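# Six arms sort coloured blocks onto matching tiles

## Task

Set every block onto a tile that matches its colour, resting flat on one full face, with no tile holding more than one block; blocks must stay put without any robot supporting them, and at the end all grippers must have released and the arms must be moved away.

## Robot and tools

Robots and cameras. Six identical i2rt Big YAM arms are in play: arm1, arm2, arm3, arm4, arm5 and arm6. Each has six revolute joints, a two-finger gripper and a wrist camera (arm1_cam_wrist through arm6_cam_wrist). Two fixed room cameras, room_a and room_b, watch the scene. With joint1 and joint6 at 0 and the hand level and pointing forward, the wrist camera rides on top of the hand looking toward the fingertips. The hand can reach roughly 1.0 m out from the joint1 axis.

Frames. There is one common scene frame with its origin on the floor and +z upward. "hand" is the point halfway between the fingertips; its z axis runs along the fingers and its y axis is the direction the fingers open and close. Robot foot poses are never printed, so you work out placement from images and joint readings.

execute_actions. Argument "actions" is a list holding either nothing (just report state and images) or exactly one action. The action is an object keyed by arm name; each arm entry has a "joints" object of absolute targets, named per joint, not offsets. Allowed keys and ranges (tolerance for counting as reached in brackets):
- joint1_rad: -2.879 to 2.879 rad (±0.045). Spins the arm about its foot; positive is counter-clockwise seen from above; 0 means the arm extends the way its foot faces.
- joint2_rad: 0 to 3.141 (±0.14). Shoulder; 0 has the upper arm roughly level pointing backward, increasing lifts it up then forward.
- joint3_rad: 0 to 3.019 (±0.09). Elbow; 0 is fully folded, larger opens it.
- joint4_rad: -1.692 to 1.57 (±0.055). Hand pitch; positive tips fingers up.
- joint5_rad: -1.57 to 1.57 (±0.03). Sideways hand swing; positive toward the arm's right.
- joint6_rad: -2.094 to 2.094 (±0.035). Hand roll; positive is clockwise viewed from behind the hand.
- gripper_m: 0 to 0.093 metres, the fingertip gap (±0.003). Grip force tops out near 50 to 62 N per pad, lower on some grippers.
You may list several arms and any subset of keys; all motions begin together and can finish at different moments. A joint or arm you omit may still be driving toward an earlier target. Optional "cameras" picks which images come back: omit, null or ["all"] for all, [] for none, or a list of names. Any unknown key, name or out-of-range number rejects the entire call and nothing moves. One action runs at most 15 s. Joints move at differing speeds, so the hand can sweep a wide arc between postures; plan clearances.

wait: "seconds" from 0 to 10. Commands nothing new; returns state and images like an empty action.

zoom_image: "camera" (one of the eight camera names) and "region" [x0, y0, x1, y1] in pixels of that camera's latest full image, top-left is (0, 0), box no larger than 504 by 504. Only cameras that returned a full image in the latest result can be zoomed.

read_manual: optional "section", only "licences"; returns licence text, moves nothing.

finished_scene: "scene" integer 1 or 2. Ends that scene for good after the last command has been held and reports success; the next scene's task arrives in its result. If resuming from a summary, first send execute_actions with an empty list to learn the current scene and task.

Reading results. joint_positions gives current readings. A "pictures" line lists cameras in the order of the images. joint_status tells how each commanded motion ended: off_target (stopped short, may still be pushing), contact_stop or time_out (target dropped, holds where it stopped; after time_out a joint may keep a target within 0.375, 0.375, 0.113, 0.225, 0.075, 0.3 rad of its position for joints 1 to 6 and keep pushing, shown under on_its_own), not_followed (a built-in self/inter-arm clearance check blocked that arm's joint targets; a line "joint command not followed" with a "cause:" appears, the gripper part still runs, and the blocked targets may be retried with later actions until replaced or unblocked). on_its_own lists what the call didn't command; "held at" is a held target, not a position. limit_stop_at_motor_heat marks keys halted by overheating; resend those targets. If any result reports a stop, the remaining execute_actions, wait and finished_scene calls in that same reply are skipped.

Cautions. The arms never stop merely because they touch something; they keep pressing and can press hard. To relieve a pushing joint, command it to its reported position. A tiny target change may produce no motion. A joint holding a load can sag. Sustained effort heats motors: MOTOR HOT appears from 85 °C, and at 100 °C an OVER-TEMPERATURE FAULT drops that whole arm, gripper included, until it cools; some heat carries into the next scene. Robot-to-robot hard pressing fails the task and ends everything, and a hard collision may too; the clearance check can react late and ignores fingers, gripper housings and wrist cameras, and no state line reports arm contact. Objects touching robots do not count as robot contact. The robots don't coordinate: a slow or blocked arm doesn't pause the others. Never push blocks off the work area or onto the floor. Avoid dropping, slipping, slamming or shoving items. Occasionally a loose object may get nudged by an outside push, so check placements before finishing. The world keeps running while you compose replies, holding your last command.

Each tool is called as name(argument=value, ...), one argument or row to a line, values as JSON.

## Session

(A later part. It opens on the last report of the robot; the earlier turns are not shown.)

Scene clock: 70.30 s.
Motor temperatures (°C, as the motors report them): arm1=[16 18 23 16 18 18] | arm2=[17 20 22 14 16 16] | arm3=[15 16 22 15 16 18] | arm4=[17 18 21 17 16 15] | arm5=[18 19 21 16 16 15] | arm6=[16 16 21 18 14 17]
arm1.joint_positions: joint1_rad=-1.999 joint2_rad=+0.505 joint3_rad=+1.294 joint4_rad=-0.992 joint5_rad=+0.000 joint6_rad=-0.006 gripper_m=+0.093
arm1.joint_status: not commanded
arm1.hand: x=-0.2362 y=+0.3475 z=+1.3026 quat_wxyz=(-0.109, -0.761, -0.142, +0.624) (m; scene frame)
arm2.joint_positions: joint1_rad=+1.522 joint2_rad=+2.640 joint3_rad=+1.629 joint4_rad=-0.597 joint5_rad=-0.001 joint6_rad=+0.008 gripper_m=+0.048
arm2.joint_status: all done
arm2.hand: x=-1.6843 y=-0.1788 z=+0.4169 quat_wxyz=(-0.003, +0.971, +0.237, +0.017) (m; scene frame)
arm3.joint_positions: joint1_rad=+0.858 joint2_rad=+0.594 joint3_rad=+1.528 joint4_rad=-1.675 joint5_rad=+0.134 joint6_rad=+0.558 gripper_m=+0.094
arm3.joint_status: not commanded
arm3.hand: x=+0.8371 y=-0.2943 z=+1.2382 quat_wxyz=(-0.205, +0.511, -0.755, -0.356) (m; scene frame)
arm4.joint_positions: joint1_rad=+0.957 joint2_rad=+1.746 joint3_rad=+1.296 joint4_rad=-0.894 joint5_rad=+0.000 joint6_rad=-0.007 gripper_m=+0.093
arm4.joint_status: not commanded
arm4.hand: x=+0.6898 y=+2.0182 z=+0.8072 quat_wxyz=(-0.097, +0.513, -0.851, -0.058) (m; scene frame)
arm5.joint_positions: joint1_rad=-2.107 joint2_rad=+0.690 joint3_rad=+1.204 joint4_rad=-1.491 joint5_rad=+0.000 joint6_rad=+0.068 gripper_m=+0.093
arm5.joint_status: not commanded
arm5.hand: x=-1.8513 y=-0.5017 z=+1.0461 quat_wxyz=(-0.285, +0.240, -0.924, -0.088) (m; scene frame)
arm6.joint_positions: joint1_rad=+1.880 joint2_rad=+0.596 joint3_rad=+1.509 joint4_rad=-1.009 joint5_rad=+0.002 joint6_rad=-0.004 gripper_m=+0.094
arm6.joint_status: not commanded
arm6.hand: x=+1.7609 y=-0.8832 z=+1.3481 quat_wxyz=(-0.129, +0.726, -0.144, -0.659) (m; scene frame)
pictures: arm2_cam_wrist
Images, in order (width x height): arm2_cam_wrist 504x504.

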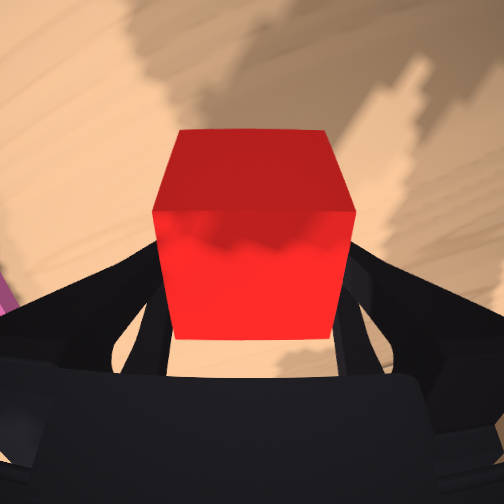

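execute_actions(
  actions=[
    {"arm2":{"joints":{"joint2_rad":2.69,"joint4_rad":-0.53}},"arm4":{"joints":{"joint1_rad":1.42,"joint4_rad":-1.0}}},
  ],
  cameras=["arm2_cam_wrist","arm4_cam_wrist"],
)

Scene clock: 72.50 s.
Motor temperatures (°C, as the motors report them): arm1=[16 18 23 16 18 18] | arm2=[17 20 21 14 16 16] | arm3=[15 16 22 15 16 18] | arm4=[17 18 21 17 16 15] | arm5=[18 19 21 16 16 15] | arm6=[16 16 21 18 14 17]
arm1.joint_positions: joint1_rad=-1.999 joint2_rad=+0.505 joint3_rad=+1.294 joint4_rad=-0.992 joint5_rad=+0.000 joint6_rad=-0.006 gripper_m=+0.093
arm1.joint_status: not commanded
arm1.hand: x=-0.2362 y=+0.3475 z=+1.3026 quat_wxyz=(-0.109, -0.761, -0.142, +0.624) (m; scene frame)
arm2.joint_positions: joint1_rad=+1.522 joint2_rad=+2.643 joint3_rad=+1.629 joint4_rad=-0.573 joint5_rad=-0.001 joint6_rad=+0.008 gripper_m=+0.048
arm2.joint_status: all done
arm2.hand: x=-1.6882 y=-0.1809 z=+0.4150 quat_wxyz=(-0.001, +0.971, +0.237, +0.007) (m; scene frame)
arm3.joint_positions: joint1_rad=+0.858 joint2_rad=+0.594 joint3_rad=+1.528 joint4_rad=-1.675 joint5_rad=+0.134 joint6_rad=+0.558 gripper_m=+0.094
arm3.joint_status: not commanded
arm3.hand: x=+0.8371 y=-0.2943 z=+1.2382 quat_wxyz=(-0.205, +0.511, -0.755, -0.356) (m; scene frame)
arm4.joint_positions: joint1_rad=+1.426 joint2_rad=+1.746 joint3_rad=+1.296 joint4_rad=-0.993 joint5_rad=-0.001 joint6_rad=-0.007 gripper_m=+0.093
arm4.joint_status: all done
arm4.hand: x=+0.4401 y=+2.0598 z=+0.8029 quat_wxyz=(-0.045, +0.700, -0.711, -0.045) (m; scene frame)
arm5.joint_positions: joint1_rad=-2.107 joint2_rad=+0.690 joint3_rad=+1.204 joint4_rad=-1.491 joint5_rad=+0.000 joint6_rad=+0.068 gripper_m=+0.093
arm5.joint_status: not commanded
arm5.hand: x=-1.8513 y=-0.5017 z=+1.0461 quat_wxyz=(-0.285, +0.240, -0.924, -0.088) (m; scene frame)
arm6.joint_positions: joint1_rad=+1.880 joint2_rad=+0.596 joint3_rad=+1.509 joint4_rad=-1.009 joint5_rad=+0.002 joint6_rad=-0.004 gripper_m=+0.094
arm6.joint_status: not commanded
arm6.hand: x=+1.7609 y=-0.8832 z=+1.3481 quat_wxyz=(-0.129, +0.726, -0.144, -0.659) (m; scene frame)
pictures: arm2_cam_wrist, arm4_cam_wrist
Images, in order (width x height): arm2_cam_wrist 504x504, arm4_cam_wrist 504x504.

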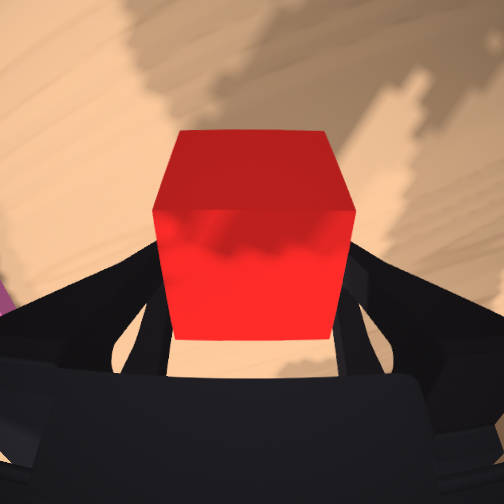

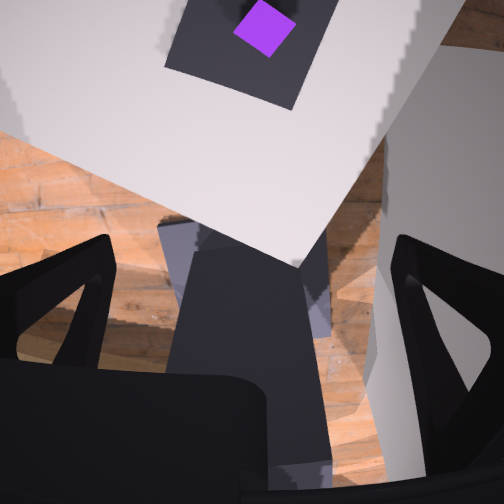

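execute_actions(
  actions=[
    {"arm2":{"joints":{"joint2_rad":2.64,"joint4_rad":-0.573,"gripper_m":0.093}},"arm4":{"joints":{"joint1_rad":1.4,"joint2_rad":2.115,"joint3_rad":1.575,"joint4_rad":-0.99}}},
  ],
  cameras=["arm2_cam_wrist","arm4_cam_wrist"],
)

execute_actions(
  actions=[
    {"arm2":{"joints":{"joint2_rad":1.6,"joint3_rad":1.4,"joint4_rad":-1.2}}},
  ],
  cameras=[],
)

Scene clock: 74.80 s.
Motor temperatures (°C, as the motors report them): arm1=[16 17 23 16 18 18] | arm2=[17 20 21 14 16 16] | arm3=[15 16 22 15 16 18] | arm4=[17 18 21 17 16 15] | arm5=[18 18 21 16 16 15] | arm6=[16 16 21 18 14 17]
arm1.joint_positions: joint1_rad=-1.999 joint2_rad=+0.505 joint3_rad=+1.294 joint4_rad=-0.992 joint5_rad=+0.000 joint6_rad=-0.006 gripper_m=+0.093
arm1.joint_status: not commanded
arm1.hand: x=-0.2362 y=+0.3475 z=+1.3026 quat_wxyz=(-0.109, -0.761, -0.142, +0.624) (m; scene frame)
arm2.joint_positions: joint1_rad=+1.522 joint2_rad=+2.643 joint3_rad=+1.630 joint4_rad=-0.575 joint5_rad=-0.001 joint6_rad=+0.008 gripper_m=+0.093
arm2.joint_status: all done
arm2.hand: x=-1.6887 y=-0.1811 z=+0.4156 quat_wxyz=(-0.001, +0.971, +0.237, +0.007) (m; scene frame)
arm3.joint_positions: joint1_rad=+0.858 joint2_rad=+0.594 joint3_rad=+1.528 joint4_rad=-1.675 joint5_rad=+0.134 joint6_rad=+0.558 gripper_m=+0.094
arm3.joint_status: not commanded
arm3.hand: x=+0.8371 y=-0.2943 z=+1.2382 quat_wxyz=(-0.205, +0.511, -0.755, -0.356) (m; scene frame)
arm4.joint_positions: joint1_rad=+1.406 joint2_rad=+2.131 joint3_rad=+1.535 joint4_rad=-0.991 joint5_rad=-0.001 joint6_rad=-0.007 gripper_m=+0.093
arm4.joint_status: all done
arm4.hand: x=+0.4535 y=+2.1222 z=+0.6765 quat_wxyz=(+0.006, +0.694, -0.720, +0.005) (m; scene frame)
arm5.joint_positions: joint1_rad=-2.107 joint2_rad=+0.690 joint3_rad=+1.204 joint4_rad=-1.491 joint5_rad=+0.000 joint6_rad=+0.068 gripper_m=+0.093
arm5.joint_status: not commanded
arm5.hand: x=-1.8513 y=-0.5017 z=+1.0461 quat_wxyz=(-0.285, +0.240, -0.924, -0.088) (m; scene frame)
arm6.joint_positions: joint1_rad=+1.880 joint2_rad=+0.596 joint3_rad=+1.509 joint4_rad=-1.009 joint5_rad=+0.002 joint6_rad=-0.004 gripper_m=+0.094
arm6.joint_status: not commanded
arm6.hand: x=+1.7609 y=-0.8832 z=+1.3481 quat_wxyz=(-0.129, +0.726, -0.144, -0.659) (m; scene frame)
pictures: arm2_cam_wrist, arm4_cam_wrist
Images, in order (width x height): arm2_cam_wrist 504x504, arm4_cam_wrist 504x504.

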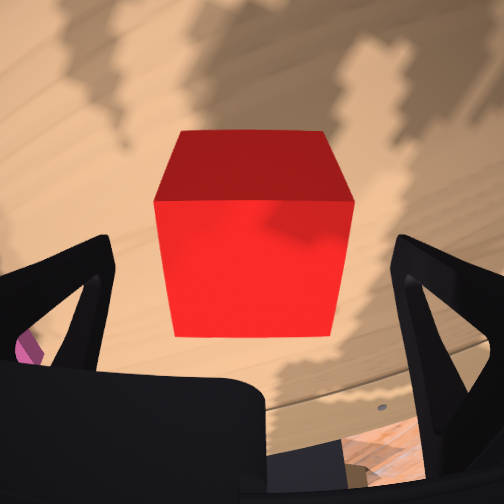

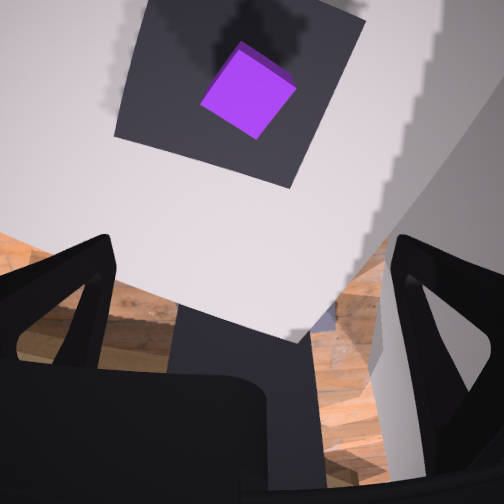

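Scene clock: 76.53 s.
Motor temperatures (°C, as the motors report them): arm1=[16 17 23 16 18 18] | arm2=[17 20 21 14 16 16] | arm3=[15 16 22 15 16 18] | arm4=[17 18 22 17 16 15] | arm5=[18 18 21 16 16 15] | arm6=[16 16 21 18 14 17]
arm1.joint_positions: joint1_rad=-1.999 joint2_rad=+0.505 joint3_rad=+1.294 joint4_rad=-0.992 joint5_rad=+0.000 joint6_rad=-0.006 gripper_m=+0.093
arm1.joint_status: not commanded
arm1.hand: x=-0.2362 y=+0.3475 z=+1.3026 quat_wxyz=(-0.109, -0.761, -0.142, +0.624) (m; scene frame)
arm2.joint_positions: joint1_rad=+1.522 joint2_rad=+1.581 joint3_rad=+1.396 joint4_rad=-1.191 joint5_rad=-0.001 joint6_rad=+0.008 gripper_m=+0.093
arm2.joint_status: all done
arm2.hand: x=-1.6271 y=-0.1483 z=+0.9301 quat_wxyz=(+0.025, +0.967, +0.236, -0.095) (m; scene frame)
arm3.joint_positions: joint1_rad=+0.858 joint2_rad=+0.594 joint3_rad=+1.528 joint4_rad=-1.675 joint5_rad=+0.134 joint6_rad=+0.558 gripper_m=+0.094
arm3.joint_status: not commanded
arm3.hand: x=+0.8371 y=-0.2943 z=+1.2382 quat_wxyz=(-0.205, +0.511, -0.755, -0.356) (m; scene frame)
arm4.joint_positions: joint1_rad=+1.406 joint2_rad=+2.131 joint3_rad=+1.535 joint4_rad=-0.991 joint5_rad=-0.001 joint6_rad=-0.007 gripper_m=+0.093
arm4.joint_status: not commanded
arm4.hand: x=+0.4535 y=+2.1222 z=+0.6765 quat_wxyz=(+0.006, +0.694, -0.720, +0.005) (m; scene frame)
arm5.joint_positions: joint1_rad=-2.107 joint2_rad=+0.690 joint3_rad=+1.204 joint4_rad=-1.491 joint5_rad=+0.000 joint6_rad=+0.068 gripper_m=+0.093
arm5.joint_status: not commanded
arm5.hand: x=-1.8513 y=-0.5017 z=+1.0461 quat_wxyz=(-0.285, +0.240, -0.924, -0.088) (m; scene frame)
arm6.joint_positions: joint1_rad=+1.880 joint2_rad=+0.596 joint3_rad=+1.509 joint4_rad=-1.009 joint5_rad=+0.002 joint6_rad=-0.004 gripper_m=+0.094
arm6.joint_status: not commanded
arm6.hand: x=+1.7609 y=-0.8832 z=+1.3481 quat_wxyz=(-0.129, +0.726, -0.144, -0.659) (m; scene frame)
pictures: none
No camera images: the call's "cameras" was empty. Leave "cameras" out to get every camera's image.

execute_actions(
  actions=[
    {"arm2":{"joints":{"joint1_rad":-1.9,"joint6_rad":-0.12}},"arm4":{"joints":{"joint2_rad":2.29,"joint3_rad":1.585,"joint4_rad":-0.82,"joint6_rad":0.56}},"arm5":{"joints":{"joint1_rad":-1.777,"joint2_rad":1.2,"joint3_rad":0.8,"joint4_rad":-1.1,"joint6_rad":0.41}}},
  ],
  cameras=["arm4_cam_wrist"],
)

execute_actions(
  actions=[
    {"arm2":{"joints":{"joint2_rad":2.56,"joint3_rad":1.635,"joint4_rad":-0.63}},"arm5":{"joints":{"joint2_rad":2.23,"joint3_rad":1.47,"joint4_rad":-0.785}}},
  ],
  cameras=["arm2_cam_wrist","arm5_cam_wrist"],
)

Scene clock: 81.90 s.
Motor temperatures (°C, as the motors report them): arm1=[16 17 23 16 18 18] | arm2=[17 20 22 14 16 16] | arm3=[15 16 22 15 16 18] | arm4=[17 19 22 17 16 15] | arm5=[18 18 21 16 16 15] | arm6=[16 16 21 18 14 17]
arm1.joint_positions: joint1_rad=-1.999 joint2_rad=+0.505 joint3_rad=+1.294 joint4_rad=-0.992 joint5_rad=+0.000 joint6_rad=-0.006 gripper_m=+0.093
arm1.joint_status: not commanded
arm1.hand: x=-0.2362 y=+0.3475 z=+1.3026 quat_wxyz=(-0.109, -0.761, -0.142, +0.624) (m; scene frame)
arm2.joint_positions: joint1_rad=-1.901 joint2_rad=+1.592 joint3_rad=+1.396 joint4_rad=-1.191 joint5_rad=+0.000 joint6_rad=-0.109 gripper_m=+0.093
arm2.joint_status: all done
arm2.hand: x=-0.6640 y=+0.1985 z=+0.9217 quat_wxyz=(-0.090, +0.156, -0.984, -0.003) (m; scene frame)
arm3.joint_positions: joint1_rad=+0.858 joint2_rad=+0.594 joint3_rad=+1.528 joint4_rad=-1.675 joint5_rad=+0.134 joint6_rad=+0.558 gripper_m=+0.094
arm3.joint_status: not commanded
arm3.hand: x=+0.8371 y=-0.2943 z=+1.2382 quat_wxyz=(-0.205, +0.511, -0.755, -0.356) (m; scene frame)
arm4.joint_positions: joint1_rad=+1.406 joint2_rad=+2.308 joint3_rad=+1.563 joint4_rad=-0.828 joint5_rad=-0.001 joint6_rad=+0.551 gripper_m=+0.093
arm4.joint_status: all done
arm4.hand: x=+0.4540 y=+2.1363 z=+0.5820 quat_wxyz=(+0.001, +0.469, -0.883, +0.001) (m; scene frame)
arm5.joint_positions: joint1_rad=-1.783 joint2_rad=+1.200 joint3_rad=+0.788 joint4_rad=-1.111 joint5_rad=+0.000 joint6_rad=+0.397 gripper_m=+0.093
arm5.joint_status: all done
arm5.hand: x=-1.8570 y=-0.3929 z=+0.7469 quat_wxyz=(-0.026, +0.247, -0.969, -0.010) (m; scene frame)
arm6.joint_positions: joint1_rad=+1.880 joint2_rad=+0.596 joint3_rad=+1.509 joint4_rad=-1.009 joint5_rad=+0.002 joint6_rad=-0.004 gripper_m=+0.094
arm6.joint_status: not commanded
arm6.hand: x=+1.7609 y=-0.8832 z=+1.3481 quat_wxyz=(-0.129, +0.726, -0.144, -0.659) (m; scene frame)
pictures: arm4_cam_wrist
Images, in order (width x height): arm4_cam_wrist 504x504.

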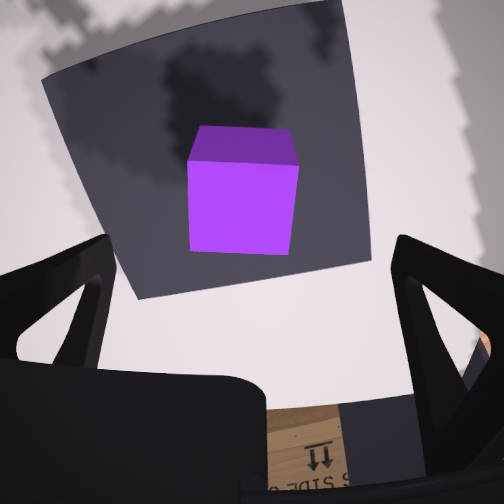

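Scene clock: 83.80 s.
Motor temperatures (°C, as the motors report them): arm1=[16 17 23 16 18 18] | arm2=[17 20 22 14 16 16] | arm3=[15 16 22 15 16 18] | arm4=[17 19 22 17 16 15] | arm5=[18 18 22 16 16 15] | arm6=[16 16 21 18 14 17]
arm1.joint_positions: joint1_rad=-1.999 joint2_rad=+0.505 joint3_rad=+1.294 joint4_rad=-0.992 joint5_rad=+0.000 joint6_rad=-0.006 gripper_m=+0.093
arm1.joint_status: not commanded
arm1.hand: x=-0.2362 y=+0.3475 z=+1.3026 quat_wxyz=(-0.109, -0.761, -0.142, +0.624) (m; scene frame)
arm2.joint_positions: joint1_rad=-1.901 joint2_rad=+2.545 joint3_rad=+1.615 joint4_rad=-0.637 joint5_rad=+0.000 joint6_rad=-0.109 gripper_m=+0.093
arm2.joint_status: all done
arm2.hand: x=-0.5814 y=+0.2151 z=+0.4652 quat_wxyz=(-0.001, +0.157, -0.988, +0.001) (m; scene frame)
arm3.joint_positions: joint1_rad=+0.858 joint2_rad=+0.594 joint3_rad=+1.528 joint4_rad=-1.675 joint5_rad=+0.134 joint6_rad=+0.558 gripper_m=+0.094
arm3.joint_status: not commanded
arm3.hand: x=+0.8371 y=-0.2943 z=+1.2382 quat_wxyz=(-0.205, +0.511, -0.755, -0.356) (m; scene frame)
arm4.joint_positions: joint1_rad=+1.406 joint2_rad=+2.308 joint3_rad=+1.563 joint4_rad=-0.828 joint5_rad=-0.001 joint6_rad=+0.551 gripper_m=+0.093
arm4.joint_status: not commanded
arm4.hand: x=+0.4540 y=+2.1363 z=+0.5820 quat_wxyz=(+0.001, +0.469, -0.883, +0.001) (m; scene frame)
arm5.joint_positions: joint1_rad=-1.783 joint2_rad=+2.239 joint3_rad=+1.436 joint4_rad=-0.785 joint5_rad=+0.000 joint6_rad=+0.397 gripper_m=+0.093
arm5.joint_status: all done
arm5.hand: x=-1.6898 y=-0.1903 z=+0.5040 quat_wxyz=(-0.001, +0.247, -0.969, +0.010) (m; scene frame)
arm6.joint_positions: joint1_rad=+1.880 joint2_rad=+0.596 joint3_rad=+1.509 joint4_rad=-1.009 joint5_rad=+0.002 joint6_rad=-0.004 gripper_m=+0.094
arm6.joint_status: not commanded
arm6.hand: x=+1.7609 y=-0.8832 z=+1.3481 quat_wxyz=(-0.129, +0.726, -0.144, -0.659) (m; scene frame)
pictures: arm2_cam_wrist, arm5_cam_wrist
Images, in order (width x height): arm2_cam_wrist 504x504, arm5_cam_wrist 504x504.

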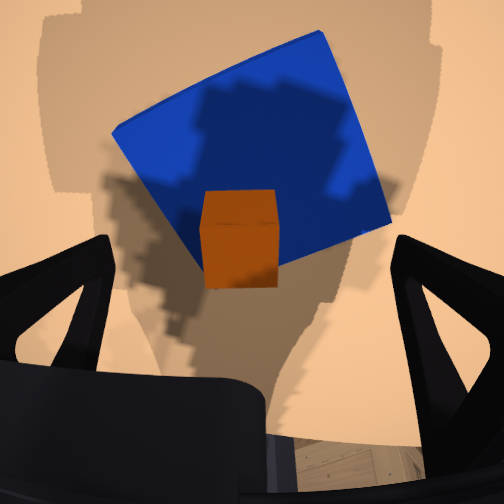

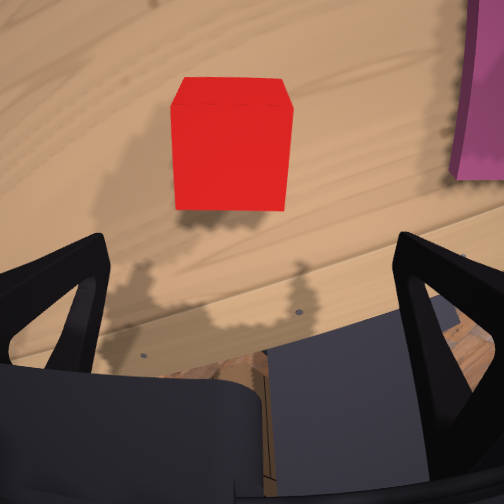

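execute_actions(
  actions=[
    {"arm2":{"joints":{"joint1_rad":-1.88,"joint2_rad":2.64,"joint3_rad":1.585,"joint4_rad":-0.515}},"arm5":{"joints":{"joint1_rad":-1.765,"joint2_rad":2.395,"joint3_rad":1.51,"joint4_rad":-0.655}},"arm4":{"joints":{"joint2_rad":2.39,"joint3_rad":1.585,"joint4_rad":-0.725,"joint6_rad":0.59}}},
  ],
  cameras=["arm2_cam_wrist","arm4_cam_wrist","arm5_cam_wrist"],
)

Scene clock: 87.80 s.
Motor temperatures (°C, as the motors report them): arm1=[16 17 23 16 18 18] | arm2=[17 20 21 14 16 16] | arm3=[15 16 22 15 16 18] | arm4=[17 19 22 17 16 15] | arm5=[18 19 22 16 16 15] | arm6=[16 16 21 18 14 17]
arm1.joint_positions: joint1_rad=-1.999 joint2_rad=+0.505 joint3_rad=+1.294 joint4_rad=-0.992 joint5_rad=+0.000 joint6_rad=-0.006 gripper_m=+0.093
arm1.joint_status: not commanded
arm1.hand: x=-0.2362 y=+0.3475 z=+1.3026 quat_wxyz=(-0.109, -0.761, -0.142, +0.624) (m; scene frame)
arm2.joint_positions: joint1_rad=-1.897 joint2_rad=+2.625 joint3_rad=+1.582 joint4_rad=-0.523 joint5_rad=+0.000 joint6_rad=-0.109 gripper_m=+0.093
arm2.joint_status: all done
arm2.hand: x=-0.6061 y=+0.2119 z=+0.4128 quat_wxyz=(-0.001, +0.159, -0.987, +0.001) (m; scene frame)
arm3.joint_positions: joint1_rad=+0.858 joint2_rad=+0.594 joint3_rad=+1.528 joint4_rad=-1.675 joint5_rad=+0.134 joint6_rad=+0.558 gripper_m=+0.094
arm3.joint_status: not commanded
arm3.hand: x=+0.8371 y=-0.2943 z=+1.2382 quat_wxyz=(-0.205, +0.511, -0.755, -0.356) (m; scene frame)
arm4.joint_positions: joint1_rad=+1.406 joint2_rad=+2.395 joint3_rad=+1.563 joint4_rad=-0.733 joint5_rad=-0.001 joint6_rad=+0.581 gripper_m=+0.093
arm4.joint_status: all done
arm4.hand: x=+0.4539 y=+2.1342 z=+0.5312 quat_wxyz=(-0.001, +0.456, -0.890, -0.003) (m; scene frame)
arm5.joint_positions: joint1_rad=-1.781 joint2_rad=+2.390 joint3_rad=+1.497 joint4_rad=-0.664 joint5_rad=+0.000 joint6_rad=+0.397 gripper_m=+0.093
arm5.joint_status: all done
arm5.hand: x=-1.6791 y=-0.1765 z=+0.4353 quat_wxyz=(-0.013, +0.248, -0.969, +0.000) (m; scene frame)
arm6.joint_positions: joint1_rad=+1.880 joint2_rad=+0.596 joint3_rad=+1.509 joint4_rad=-1.009 joint5_rad=+0.002 joint6_rad=-0.004 gripper_m=+0.094
arm6.joint_status: not commanded
arm6.hand: x=+1.7609 y=-0.8832 z=+1.3481 quat_wxyz=(-0.129, +0.726, -0.144, -0.659) (m; scene frame)
pictures: arm2_cam_wrist, arm4_cam_wrist, arm5_cam_wrist
Images, in order (width x height): arm2_cam_wrist 504x504, arm4_cam_wrist 504x504, arm5_cam_wrist 504x504.

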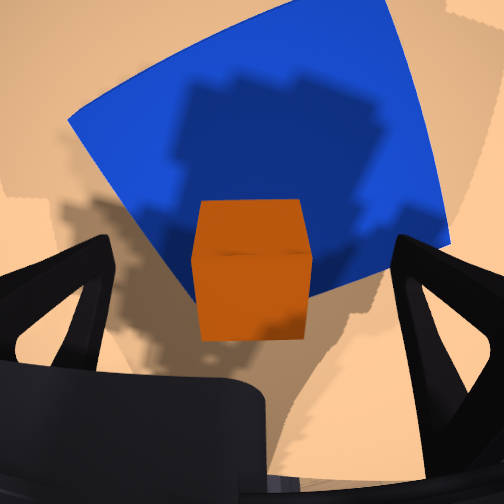

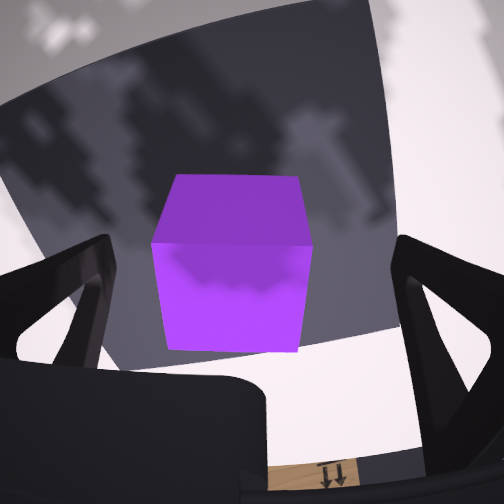

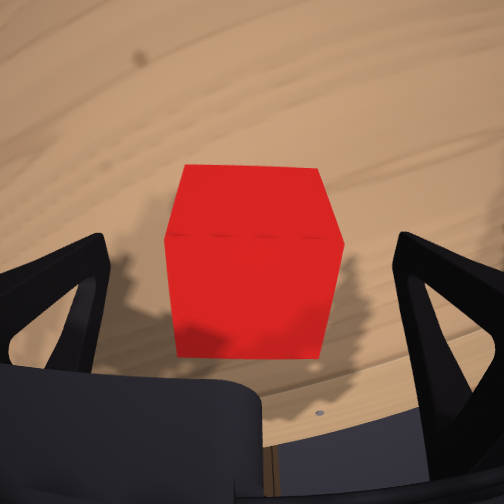

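execute_actions(
  actions=[
    {"arm2":{"joints":{"joint2_rad":2.66,"joint3_rad":1.535,"joint4_rad":-0.46}},"arm5":{"joints":{"joint3_rad":1.43,"joint4_rad":-0.61}},"arm4":{"joints":{"joint3_rad":1.52,"joint4_rad":-0.68}}},
  ],
  cameras=["arm2_cam_wrist","arm4_cam_wrist","arm5_cam_wrist"],
)

execute_actions(
  actions=[
    {"arm2":{"joints":{"gripper_m":0.015}},"arm5":{"joints":{"gripper_m":0.02}},"arm4":{"joints":{"gripper_m":0.015}}},
  ],
  cameras=["arm2_cam_wrist","arm4_cam_wrist","arm5_cam_wrist"],
)

Scene clock: 89.90 s.
Motor temperatures (°C, as the motors report them): arm1=[16 17 23 16 18 18] | arm2=[17 20 21 14 16 16] | arm3=[15 16 22 15 16 18] | arm4=[17 20 22 17 16 15] | arm5=[18 19 21 16 16 15] | arm6=[16 16 21 18 14 17]
arm1.joint_positions: joint1_rad=-1.999 joint2_rad=+0.505 joint3_rad=+1.294 joint4_rad=-0.992 joint5_rad=+0.000 joint6_rad=-0.006 gripper_m=+0.093
arm1.joint_status: not commanded
arm1.hand: x=-0.2362 y=+0.3475 z=+1.3026 quat_wxyz=(-0.109, -0.761, -0.142, +0.624) (m; scene frame)
arm2.joint_positions: joint1_rad=-1.897 joint2_rad=+2.632 joint3_rad=+1.537 joint4_rad=-0.470 joint5_rad=+0.000 joint6_rad=-0.109 gripper_m=+0.093
arm2.joint_status: all done
arm2.hand: x=-0.6219 y=+0.2086 z=+0.4009 quat_wxyz=(-0.002, +0.159, -0.987, +0.001) (m; scene frame)
arm3.joint_positions: joint1_rad=+0.858 joint2_rad=+0.594 joint3_rad=+1.528 joint4_rad=-1.675 joint5_rad=+0.134 joint6_rad=+0.558 gripper_m=+0.094
arm3.joint_status: not commanded
arm3.hand: x=+0.8371 y=-0.2943 z=+1.2382 quat_wxyz=(-0.205, +0.511, -0.755, -0.356) (m; scene frame)
arm4.joint_positions: joint1_rad=+1.406 joint2_rad=+2.394 joint3_rad=+1.519 joint4_rad=-0.688 joint5_rad=-0.001 joint6_rad=+0.582 gripper_m=+0.093
arm4.joint_status: all done
arm4.hand: x=+0.4534 y=+2.1221 z=+0.5207 quat_wxyz=(-0.002, +0.456, -0.890, -0.004) (m; scene frame)
arm5.joint_positions: joint1_rad=-1.781 joint2_rad=+2.390 joint3_rad=+1.427 joint4_rad=-0.621 joint5_rad=+0.000 joint6_rad=+0.397 gripper_m=+0.093
arm5.joint_status: all done
arm5.hand: x=-1.6961 y=-0.1983 z=+0.4191 quat_wxyz=(-0.003, +0.248, -0.969, +0.008) (m; scene frame)
arm6.joint_positions: joint1_rad=+1.880 joint2_rad=+0.596 joint3_rad=+1.509 joint4_rad=-1.009 joint5_rad=+0.002 joint6_rad=-0.004 gripper_m=+0.094
arm6.joint_status: not commanded
arm6.hand: x=+1.7609 y=-0.8832 z=+1.3481 quat_wxyz=(-0.129, +0.726, -0.144, -0.659) (m; scene frame)
pictures: arm2_cam_wrist, arm4_cam_wrist, arm5_cam_wrist
Images, in order (width x height): arm2_cam_wrist 504x504, arm4_cam_wrist 504x504, arm5_cam_wrist 504x504.

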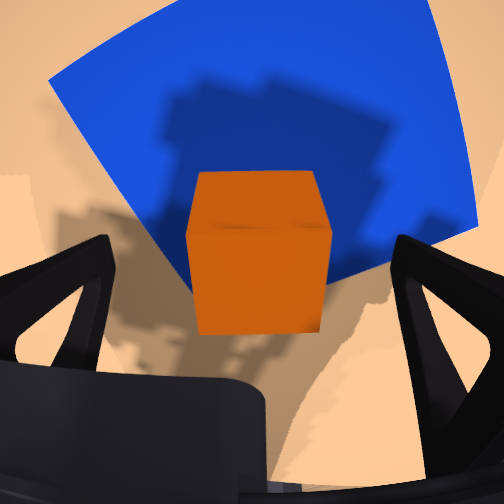

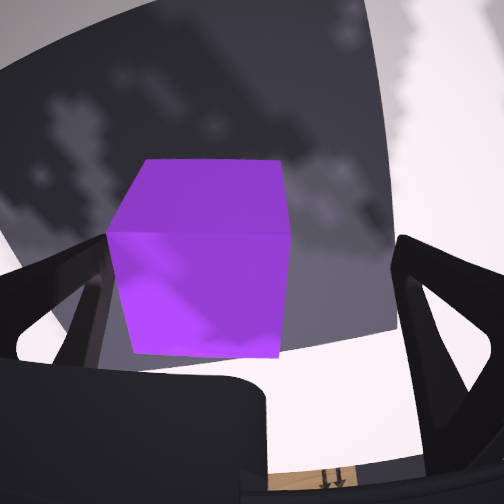

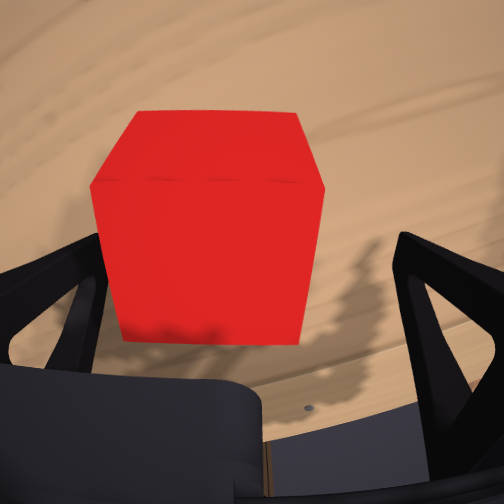

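Scene clock: 90.57 s.
Motor temperatures (°C, as the motors report them): arm1=[16 17 23 16 18 18] | arm2=[17 20 21 14 16 16] | arm3=[15 16 22 15 16 18] | arm4=[17 20 22 17 16 15] | arm5=[18 19 21 16 16 15] | arm6=[16 16 21 18 14 17]
arm1.joint_positions: joint1_rad=-1.999 joint2_rad=+0.505 joint3_rad=+1.294 joint4_rad=-0.992 joint5_rad=+0.000 joint6_rad=-0.006 gripper_m=+0.093
arm1.joint_status: not commanded
arm1.hand: x=-0.2362 y=+0.3475 z=+1.3026 quat_wxyz=(-0.109, -0.761, -0.142, +0.624) (m; scene frame)
arm2.joint_positions: joint1_rad=-1.897 joint2_rad=+2.632 joint3_rad=+1.537 joint4_rad=-0.470 joint5_rad=+0.000 joint6_rad=-0.110 gripper_m=+0.032
arm2.joint_status: gripper_m off_target (ended at +0.032, target +0.015)
arm2.hand: x=-0.6219 y=+0.2086 z=+0.4009 quat_wxyz=(-0.002, +0.159, -0.987, +0.001) (m; scene frame)
arm3.joint_positions: joint1_rad=+0.858 joint2_rad=+0.594 joint3_rad=+1.528 joint4_rad=-1.675 joint5_rad=+0.134 joint6_rad=+0.558 gripper_m=+0.094
arm3.joint_status: not commanded
arm3.hand: x=+0.8371 y=-0.2943 z=+1.2382 quat_wxyz=(-0.205, +0.511, -0.755, -0.356) (m; scene frame)
arm4.joint_positions: joint1_rad=+1.406 joint2_rad=+2.394 joint3_rad=+1.519 joint4_rad=-0.687 joint5_rad=-0.001 joint6_rad=+0.582 gripper_m=+0.037
arm4.joint_status: gripper_m off_target (ended at +0.037, target +0.015)
arm4.hand: x=+0.4534 y=+2.1222 z=+0.5207 quat_wxyz=(-0.002, +0.456, -0.890, -0.004) (m; scene frame)
arm5.joint_positions: joint1_rad=-1.780 joint2_rad=+2.390 joint3_rad=+1.427 joint4_rad=-0.619 joint5_rad=-0.001 joint6_rad=+0.399 gripper_m=+0.048
arm5.joint_status: gripper_m off_target (ended at +0.048, target +0.020)
arm5.hand: x=-1.6967 y=-0.1974 z=+0.4191 quat_wxyz=(-0.003, +0.248, -0.969, +0.007) (m; scene frame)
arm6.joint_positions: joint1_rad=+1.880 joint2_rad=+0.596 joint3_rad=+1.509 joint4_rad=-1.009 joint5_rad=+0.002 joint6_rad=-0.004 gripper_m=+0.094
arm6.joint_status: not commanded
arm6.hand: x=+1.7609 y=-0.8832 z=+1.3481 quat_wxyz=(-0.129, +0.726, -0.144, -0.659) (m; scene frame)
pictures: arm2_cam_wrist, arm4_cam_wrist, arm5_cam_wrist
Images, in order (width x height): arm2_cam_wrist 504x504, arm4_cam_wrist 504x504, arm5_cam_wrist 504x504.

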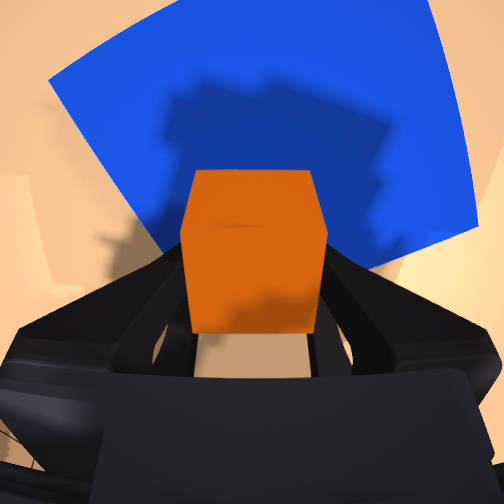

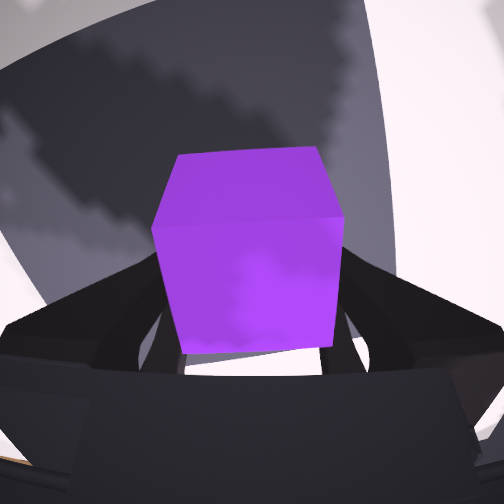

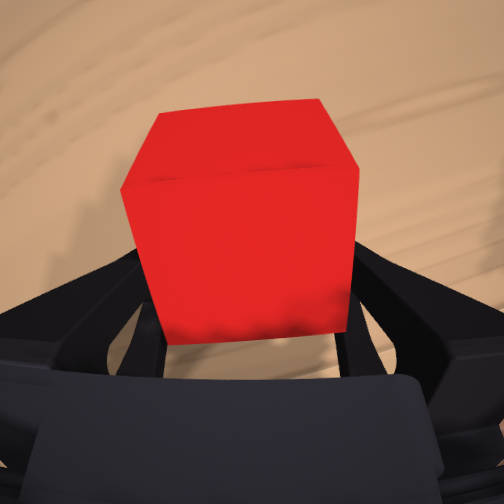

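execute_actions(
  actions=[
    {"arm2":{"joints":{"joint2_rad":1.7,"joint3_rad":1.4,"joint4_rad":-1.1}},"arm5":{"joints":{"joint2_rad":1.85,"joint4_rad":-1.1}},"arm4":{"joints":{"joint2_rad":1.85,"joint3_rad":1.35,"joint4_rad":-1.05}}},
  ],
  cameras=[],
)

execute_actions(
  actions=[
    {"arm2":{"joints":{"joint1_rad":-0.1,"joint6_rad":0}},"arm5":{"joints":{"joint1_rad":0.37,"joint6_rad":-0.6}},"arm4":{"joints":{"joint1_rad":-0.1,"joint6_rad":0}}},
  ],
  cameras=["arm2_cam_wrist","arm4_cam_wrist","arm5_cam_wrist"],
)

Scene clock: 94.10 s.
Motor temperatures (°C, as the motors report them): arm1=[16 17 23 16 18 18] | arm2=[17 20 21 14 16 16] | arm3=[15 16 22 15 16 18] | arm4=[17 20 21 17 16 15] | arm5=[18 19 21 16 16 15] | arm6=[16 16 21 18 14 17]
arm1.joint_positions: joint1_rad=-1.999 joint2_rad=+0.505 joint3_rad=+1.294 joint4_rad=-0.992 joint5_rad=+0.000 joint6_rad=-0.006 gripper_m=+0.093
arm1.joint_status: not commanded
arm1.hand: x=-0.2362 y=+0.3475 z=+1.3026 quat_wxyz=(-0.109, -0.761, -0.142, +0.624) (m; scene frame)
arm2.joint_positions: joint1_rad=-1.897 joint2_rad=+1.685 joint3_rad=+1.403 joint4_rad=-1.091 joint5_rad=+0.000 joint6_rad=-0.110 gripper_m=+0.032
arm2.joint_status: all done
arm2.hand: x=-0.6348 y=+0.2065 z=+0.8818 quat_wxyz=(-0.097, +0.158, -0.983, -0.004) (m; scene frame)
arm3.joint_positions: joint1_rad=+0.858 joint2_rad=+0.594 joint3_rad=+1.528 joint4_rad=-1.675 joint5_rad=+0.134 joint6_rad=+0.558 gripper_m=+0.094
arm3.joint_status: not commanded
arm3.hand: x=+0.8371 y=-0.2943 z=+1.2382 quat_wxyz=(-0.205, +0.511, -0.755, -0.356) (m; scene frame)
arm4.joint_positions: joint1_rad=+1.406 joint2_rad=+1.846 joint3_rad=+1.334 joint4_rad=-1.044 joint5_rad=-0.001 joint6_rad=+0.582 gripper_m=+0.037
arm4.joint_status: all done
arm4.hand: x=+0.4507 y=+2.0564 z=+0.7650 quat_wxyz=(-0.003, +0.456, -0.890, -0.007) (m; scene frame)
arm5.joint_positions: joint1_rad=-1.780 joint2_rad=+1.833 joint3_rad=+1.415 joint4_rad=-1.090 joint5_rad=-0.001 joint6_rad=+0.399 gripper_m=+0.048
arm5.joint_status: all done
arm5.hand: x=-1.7081 y=-0.2040 z=+0.7171 quat_wxyz=(-0.032, +0.248, -0.968, -0.015) (m; scene frame)
arm6.joint_positions: joint1_rad=+1.880 joint2_rad=+0.596 joint3_rad=+1.509 joint4_rad=-1.009 joint5_rad=+0.002 joint6_rad=-0.004 gripper_m=+0.094
arm6.joint_status: not commanded
arm6.hand: x=+1.7609 y=-0.8832 z=+1.3481 quat_wxyz=(-0.129, +0.726, -0.144, -0.659) (m; scene frame)
pictures: none
No camera images: the call's "cameras" was empty. Leave "cameras" out to get every camera's image.

Scene clock: 96.20 s.
Motor temperatures (°C, as the motors report them): arm1=[16 16 23 16 18 18] | arm2=[17 20 21 14 16 16] | arm3=[15 16 22 15 16 18] | arm4=[17 20 21 17 16 15] | arm5=[18 19 21 16 16 15] | arm6=[16 16 21 18 14 17]
arm1.joint_positions: joint1_rad=-1.999 joint2_rad=+0.505 joint3_rad=+1.294 joint4_rad=-0.992 joint5_rad=+0.000 joint6_rad=-0.006 gripper_m=+0.093
arm1.joint_status: not commanded
arm1.hand: x=-0.2362 y=+0.3475 z=+1.3026 quat_wxyz=(-0.109, -0.761, -0.142, +0.624) (m; scene frame)
arm2.joint_positions: joint1_rad=-0.096 joint2_rad=+1.690 joint3_rad=+1.403 joint4_rad=-1.091 joint5_rad=-0.001 joint6_rad=-0.011 gripper_m=+0.032
arm2.joint_status: all done
arm2.hand: x=-1.4033 y=+0.5891 z=+0.8804 quat_wxyz=(-0.050, +0.843, -0.529, -0.082) (m; scene frame)
arm3.joint_positions: joint1_rad=+0.858 joint2_rad=+0.594 joint3_rad=+1.528 joint4_rad=-1.675 joint5_rad=+0.134 joint6_rad=+0.558 gripper_m=+0.094
arm3.joint_status: not commanded
arm3.hand: x=+0.8371 y=-0.2943 z=+1.2382 quat_wxyz=(-0.205, +0.511, -0.755, -0.356) (m; scene frame)
arm4.joint_positions: joint1_rad=-0.107 joint2_rad=+1.846 joint3_rad=+1.334 joint4_rad=-1.044 joint5_rad=+0.001 joint6_rad=+0.009 gripper_m=+0.037
arm4.joint_status: all done
arm4.hand: x=+0.9548 y=+1.5377 z=+0.7647 quat_wxyz=(-0.007, +0.003, -1.000, +0.000) (m; scene frame)
arm5.joint_positions: joint1_rad=+0.378 joint2_rad=+1.836 joint3_rad=+1.415 joint4_rad=-1.090 joint5_rad=-0.001 joint6_rad=-0.587 gripper_m=+0.047
arm5.joint_status: all done
arm5.hand: x=-2.5982 y=-0.5884 z=+0.7029 quat_wxyz=(-0.005, +0.968, +0.249, -0.021) (m; scene frame)
arm6.joint_positions: joint1_rad=+1.880 joint2_rad=+0.596 joint3_rad=+1.509 joint4_rad=-1.009 joint5_rad=+0.002 joint6_rad=-0.004 gripper_m=+0.094
arm6.joint_status: not commanded
arm6.hand: x=+1.7609 y=-0.8832 z=+1.3481 quat_wxyz=(-0.129, +0.726, -0.144, -0.659) (m; scene frame)
pictures: arm2_cam_wrist, arm4_cam_wrist, arm5_cam_wrist
Images, in order (width x height): arm2_cam_wrist 504x504, arm4_cam_wrist 504x504, arm5_cam_wrist 504x504.

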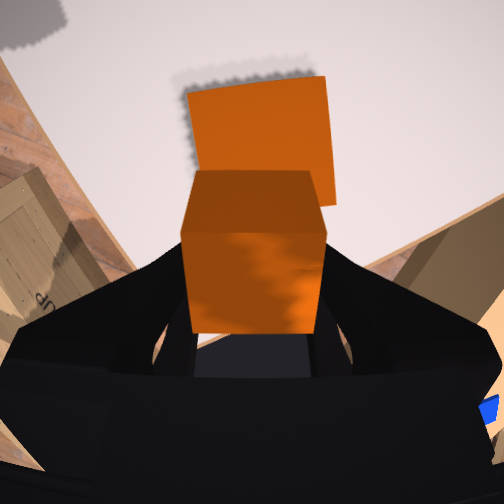

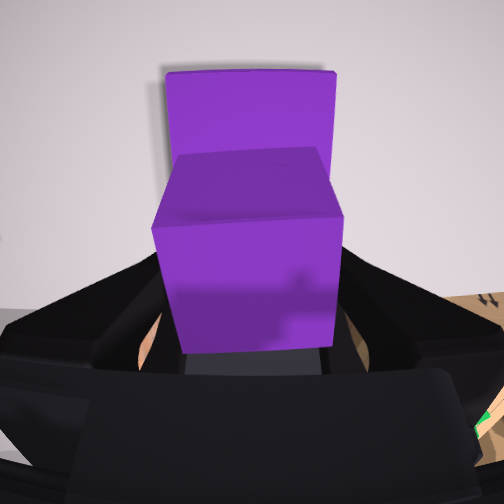

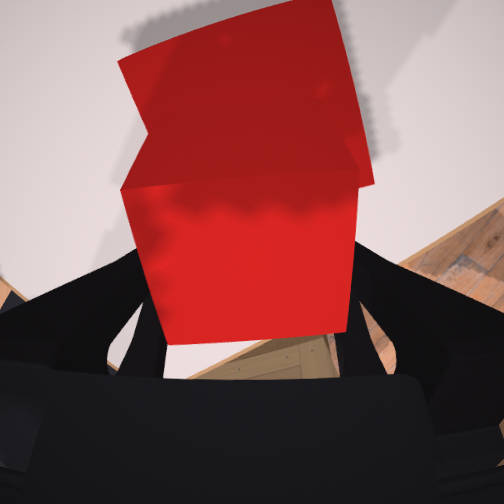

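execute_actions(
  actions=[
    {"arm2":{"joints":{"joint1_rad":-0.12,"joint2_rad":1.965,"joint3_rad":1.42,"joint4_rad":-1.015,"joint6_rad":-0.12}},"arm5":{"joints":{"joint2_rad":2.05,"joint3_rad":1.48,"joint4_rad":-0.975}},"arm4":{"joints":{"joint2_rad":2.055,"joint3_rad":1.25,"joint4_rad":-0.73}}},
  ],
  cameras=["arm2_cam_wrist","arm4_cam_wrist","arm5_cam_wrist"],
)

Scene clock: 99.70 s.
Motor temperatures (°C, as the motors report them): arm1=[16 16 23 16 18 18] | arm2=[17 20 21 14 16 16] | arm3=[15 16 22 15 16 18] | arm4=[17 19 22 17 16 15] | arm5=[18 19 22 16 16 15] | arm6=[16 16 21 18 14 17]
arm1.joint_positions: joint1_rad=-1.999 joint2_rad=+0.505 joint3_rad=+1.294 joint4_rad=-0.992 joint5_rad=+0.000 joint6_rad=-0.006 gripper_m=+0.093
arm1.joint_status: not commanded
arm1.hand: x=-0.2362 y=+0.3475 z=+1.3026 quat_wxyz=(-0.109, -0.761, -0.142, +0.624) (m; scene frame)
arm2.joint_positions: joint1_rad=-0.103 joint2_rad=+1.962 joint3_rad=+1.403 joint4_rad=-1.022 joint5_rad=-0.001 joint6_rad=-0.109 gripper_m=+0.032
arm2.joint_status: all done
arm2.hand: x=-1.4014 y=+0.5929 z=+0.7378 quat_wxyz=(+0.005, +0.870, -0.492, +0.003) (m; scene frame)
arm3.joint_positions: joint1_rad=+0.858 joint2_rad=+0.594 joint3_rad=+1.528 joint4_rad=-1.675 joint5_rad=+0.134 joint6_rad=+0.558 gripper_m=+0.094
arm3.joint_status: not commanded
arm3.hand: x=+0.8371 y=-0.2943 z=+1.2382 quat_wxyz=(-0.205, +0.511, -0.755, -0.356) (m; scene frame)
arm4.joint_positions: joint1_rad=-0.107 joint2_rad=+2.078 joint3_rad=+1.227 joint4_rad=-0.738 joint5_rad=+0.001 joint6_rad=+0.009 gripper_m=+0.037
arm4.joint_status: all done
arm4.hand: x=+0.9406 y=+1.5375 z=+0.6171 quat_wxyz=(+0.009, +0.003, -1.000, +0.001) (m; scene frame)
arm5.joint_positions: joint1_rad=+0.378 joint2_rad=+2.062 joint3_rad=+1.451 joint4_rad=-0.983 joint5_rad=-0.001 joint6_rad=-0.588 gripper_m=+0.047
arm5.joint_status: all done
arm5.hand: x=-2.6141 y=-0.5874 z=+0.5934 quat_wxyz=(+0.009, +0.968, +0.249, +0.018) (m; scene frame)
arm6.joint_positions: joint1_rad=+1.880 joint2_rad=+0.596 joint3_rad=+1.509 joint4_rad=-1.009 joint5_rad=+0.002 joint6_rad=-0.004 gripper_m=+0.094
arm6.joint_status: not commanded
arm6.hand: x=+1.7609 y=-0.8832 z=+1.3481 quat_wxyz=(-0.129, +0.726, -0.144, -0.659) (m; scene frame)
pictures: arm2_cam_wrist, arm4_cam_wrist, arm5_cam_wrist
Images, in order (width x height): arm2_cam_wrist 504x504, arm4_cam_wrist 504x504, arm5_cam_wrist 504x504.

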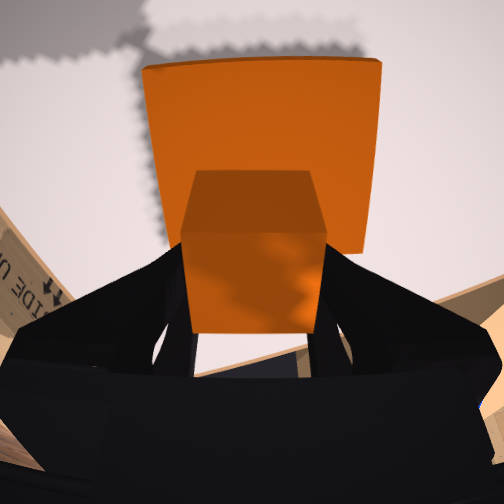

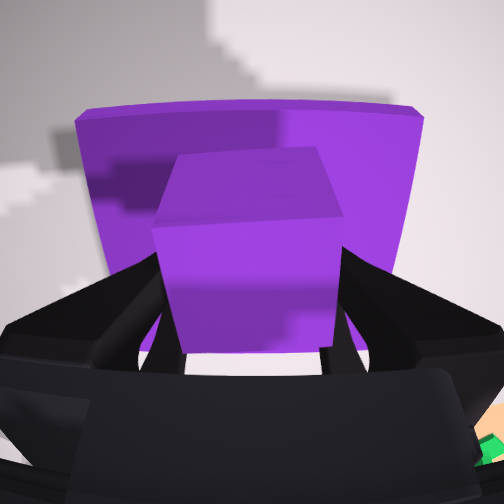

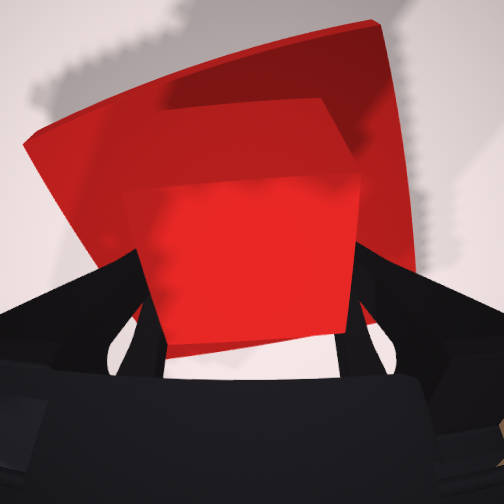

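execute_actions(
  actions=[
    {"arm2":{"joints":{"joint2_rad":2.095,"joint3_rad":1.37,"joint4_rad":-0.84}},"arm5":{"joints":{"joint2_rad":2.10,"joint4_rad":-0.92,"joint6_rad":-0.85}},"arm4":{"joints":{"joint2_rad":2.115,"joint4_rad":-0.69}}},
  ],
  cameras=["arm2_cam_wrist","arm4_cam_wrist","arm5_cam_wrist"],
)

Scene clock: 101.77 s.
Motor temperatures (°C, as the motors report them): arm1=[16 16 23 16 18 18] | arm2=[17 20 21 14 16 16] | arm3=[15 16 22 15 16 18] | arm4=[17 19 22 17 16 15] | arm5=[18 19 22 16 16 15] | arm6=[16 16 21 18 14 17]
arm1.joint_positions: joint1_rad=-1.999 joint2_rad=+0.505 joint3_rad=+1.294 joint4_rad=-0.992 joint5_rad=+0.000 joint6_rad=-0.006 gripper_m=+0.093
arm1.joint_status: not commanded
arm1.hand: x=-0.2362 y=+0.3475 z=+1.3026 quat_wxyz=(-0.109, -0.761, -0.142, +0.624) (m; scene frame)
arm2.joint_positions: joint1_rad=-0.103 joint2_rad=+2.096 joint3_rad=+1.363 joint4_rad=-0.850 joint5_rad=-0.001 joint6_rad=-0.109 gripper_m=+0.032
arm2.joint_status: all done
arm2.hand: x=-1.4020 y=+0.5936 z=+0.6541 quat_wxyz=(+0.005, +0.870, -0.492, +0.004) (m; scene frame)
arm3.joint_positions: joint1_rad=+0.858 joint2_rad=+0.594 joint3_rad=+1.528 joint4_rad=-1.675 joint5_rad=+0.134 joint6_rad=+0.558 gripper_m=+0.094
arm3.joint_status: not commanded
arm3.hand: x=+0.8371 y=-0.2943 z=+1.2382 quat_wxyz=(-0.205, +0.511, -0.755, -0.356) (m; scene frame)
arm4.joint_positions: joint1_rad=-0.107 joint2_rad=+2.110 joint3_rad=+1.227 joint4_rad=-0.699 joint5_rad=+0.001 joint6_rad=+0.009 gripper_m=+0.037
arm4.joint_status: all done
arm4.hand: x=+0.9424 y=+1.5375 z=+0.6010 quat_wxyz=(+0.005, +0.003, -1.000, +0.001) (m; scene frame)
arm5.joint_positions: joint1_rad=+0.378 joint2_rad=+2.066 joint3_rad=+1.451 joint4_rad=-0.937 joint5_rad=+0.003 joint6_rad=-0.833 gripper_m=+0.047
arm5.joint_status: all done
arm5.hand: x=-2.6245 y=-0.5859 z=+0.5911 quat_wxyz=(+0.000, +0.931, +0.366, -0.001) (m; scene frame)
arm6.joint_positions: joint1_rad=+1.880 joint2_rad=+0.596 joint3_rad=+1.509 joint4_rad=-1.009 joint5_rad=+0.002 joint6_rad=-0.004 gripper_m=+0.094
arm6.joint_status: not commanded
arm6.hand: x=+1.7609 y=-0.8832 z=+1.3481 quat_wxyz=(-0.129, +0.726, -0.144, -0.659) (m; scene frame)
pictures: arm2_cam_wrist, arm4_cam_wrist, arm5_cam_wrist
Images, in order (width x height): arm2_cam_wrist 504x504, arm4_cam_wrist 504x504, arm5_cam_wrist 504x504.

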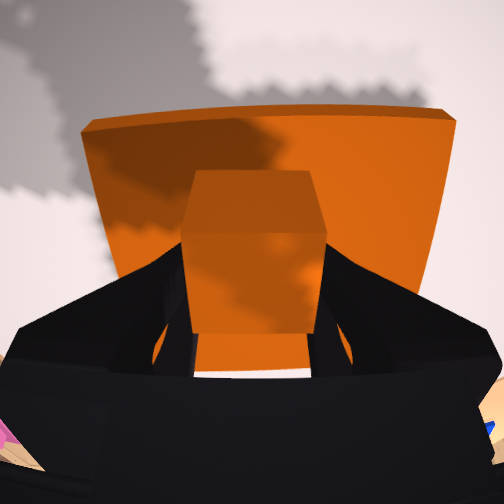

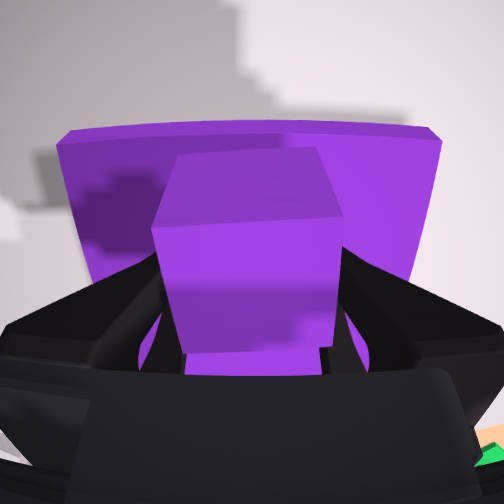

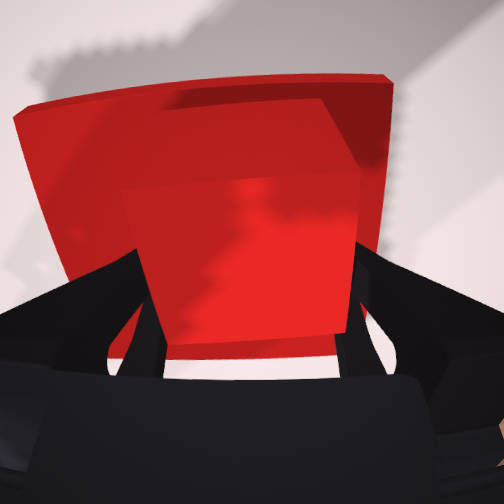

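execute_actions(
  actions=[
    {"arm2":{"joints":{"joint3_rad":1.32,"joint4_rad":-0.79}},"arm5":{"joints":{"joint2_rad":2.03,"joint3_rad":1.385,"joint4_rad":-0.92}},"arm4":{"joints":{"joint3_rad":1.175,"joint4_rad":-0.65}}},
  ],
  cameras=["arm2_cam_wrist","arm4_cam_wrist","arm5_cam_wrist"],
)

Scene clock: 103.57 s.
Motor temperatures (°C, as the motors report them): arm1=[16 16 23 16 18 18] | arm2=[17 20 21 14 16 16] | arm3=[15 16 22 15 16 18] | arm4=[17 19 21 17 16 15] | arm5=[18 19 22 16 16 15] | arm6=[16 16 21 18 14 17]
arm1.joint_positions: joint1_rad=-1.999 joint2_rad=+0.505 joint3_rad=+1.294 joint4_rad=-0.992 joint5_rad=+0.000 joint6_rad=-0.006 gripper_m=+0.093
arm1.joint_status: not commanded
arm1.hand: x=-0.2362 y=+0.3475 z=+1.3026 quat_wxyz=(-0.109, -0.761, -0.142, +0.624) (m; scene frame)
arm2.joint_positions: joint1_rad=-0.103 joint2_rad=+2.094 joint3_rad=+1.321 joint4_rad=-0.800 joint5_rad=-0.001 joint6_rad=-0.109 gripper_m=+0.032
arm2.joint_status: all done
arm2.hand: x=-1.3985 y=+0.5859 z=+0.6436 quat_wxyz=(+0.002, +0.870, -0.492, +0.000) (m; scene frame)
arm3.joint_positions: joint1_rad=+0.858 joint2_rad=+0.594 joint3_rad=+1.528 joint4_rad=-1.675 joint5_rad=+0.134 joint6_rad=+0.558 gripper_m=+0.094
arm3.joint_status: not commanded
arm3.hand: x=+0.8371 y=-0.2943 z=+1.2382 quat_wxyz=(-0.205, +0.511, -0.755, -0.356) (m; scene frame)
arm4.joint_positions: joint1_rad=-0.107 joint2_rad=+2.101 joint3_rad=+1.199 joint4_rad=-0.650 joint5_rad=+0.001 joint6_rad=+0.009 gripper_m=+0.037
arm4.joint_status: all done
arm4.hand: x=+0.9413 y=+1.5376 z=+0.5987 quat_wxyz=(-0.010, +0.003, -1.000, +0.000) (m; scene frame)
arm5.joint_positions: joint1_rad=+0.378 joint2_rad=+2.038 joint3_rad=+1.400 joint4_rad=-0.924 joint5_rad=+0.003 joint6_rad=-0.838 gripper_m=+0.047
arm5.joint_status: all done
arm5.hand: x=-2.6084 y=-0.5872 z=+0.5905 quat_wxyz=(+0.002, +0.930, +0.368, +0.003) (m; scene frame)
arm6.joint_positions: joint1_rad=+1.880 joint2_rad=+0.596 joint3_rad=+1.509 joint4_rad=-1.009 joint5_rad=+0.002 joint6_rad=-0.004 gripper_m=+0.094
arm6.joint_status: not commanded
arm6.hand: x=+1.7609 y=-0.8832 z=+1.3481 quat_wxyz=(-0.129, +0.726, -0.144, -0.659) (m; scene frame)
pictures: arm2_cam_wrist, arm4_cam_wrist, arm5_cam_wrist
Images, in order (width x height): arm2_cam_wrist 504x504, arm4_cam_wrist 504x504, arm5_cam_wrist 504x504.

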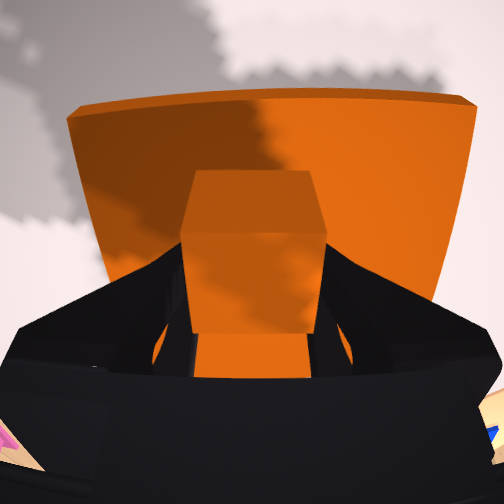

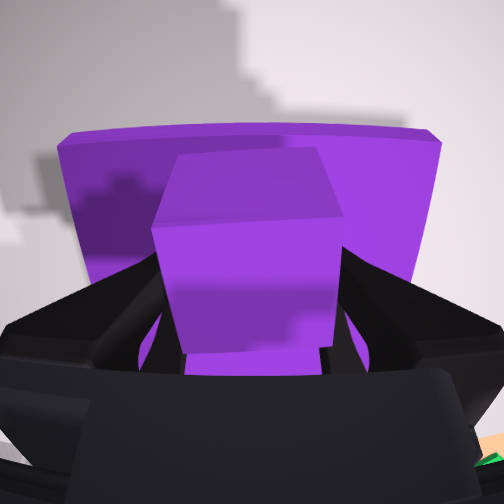

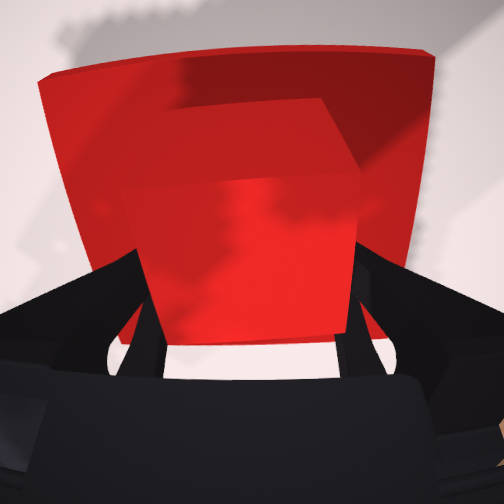

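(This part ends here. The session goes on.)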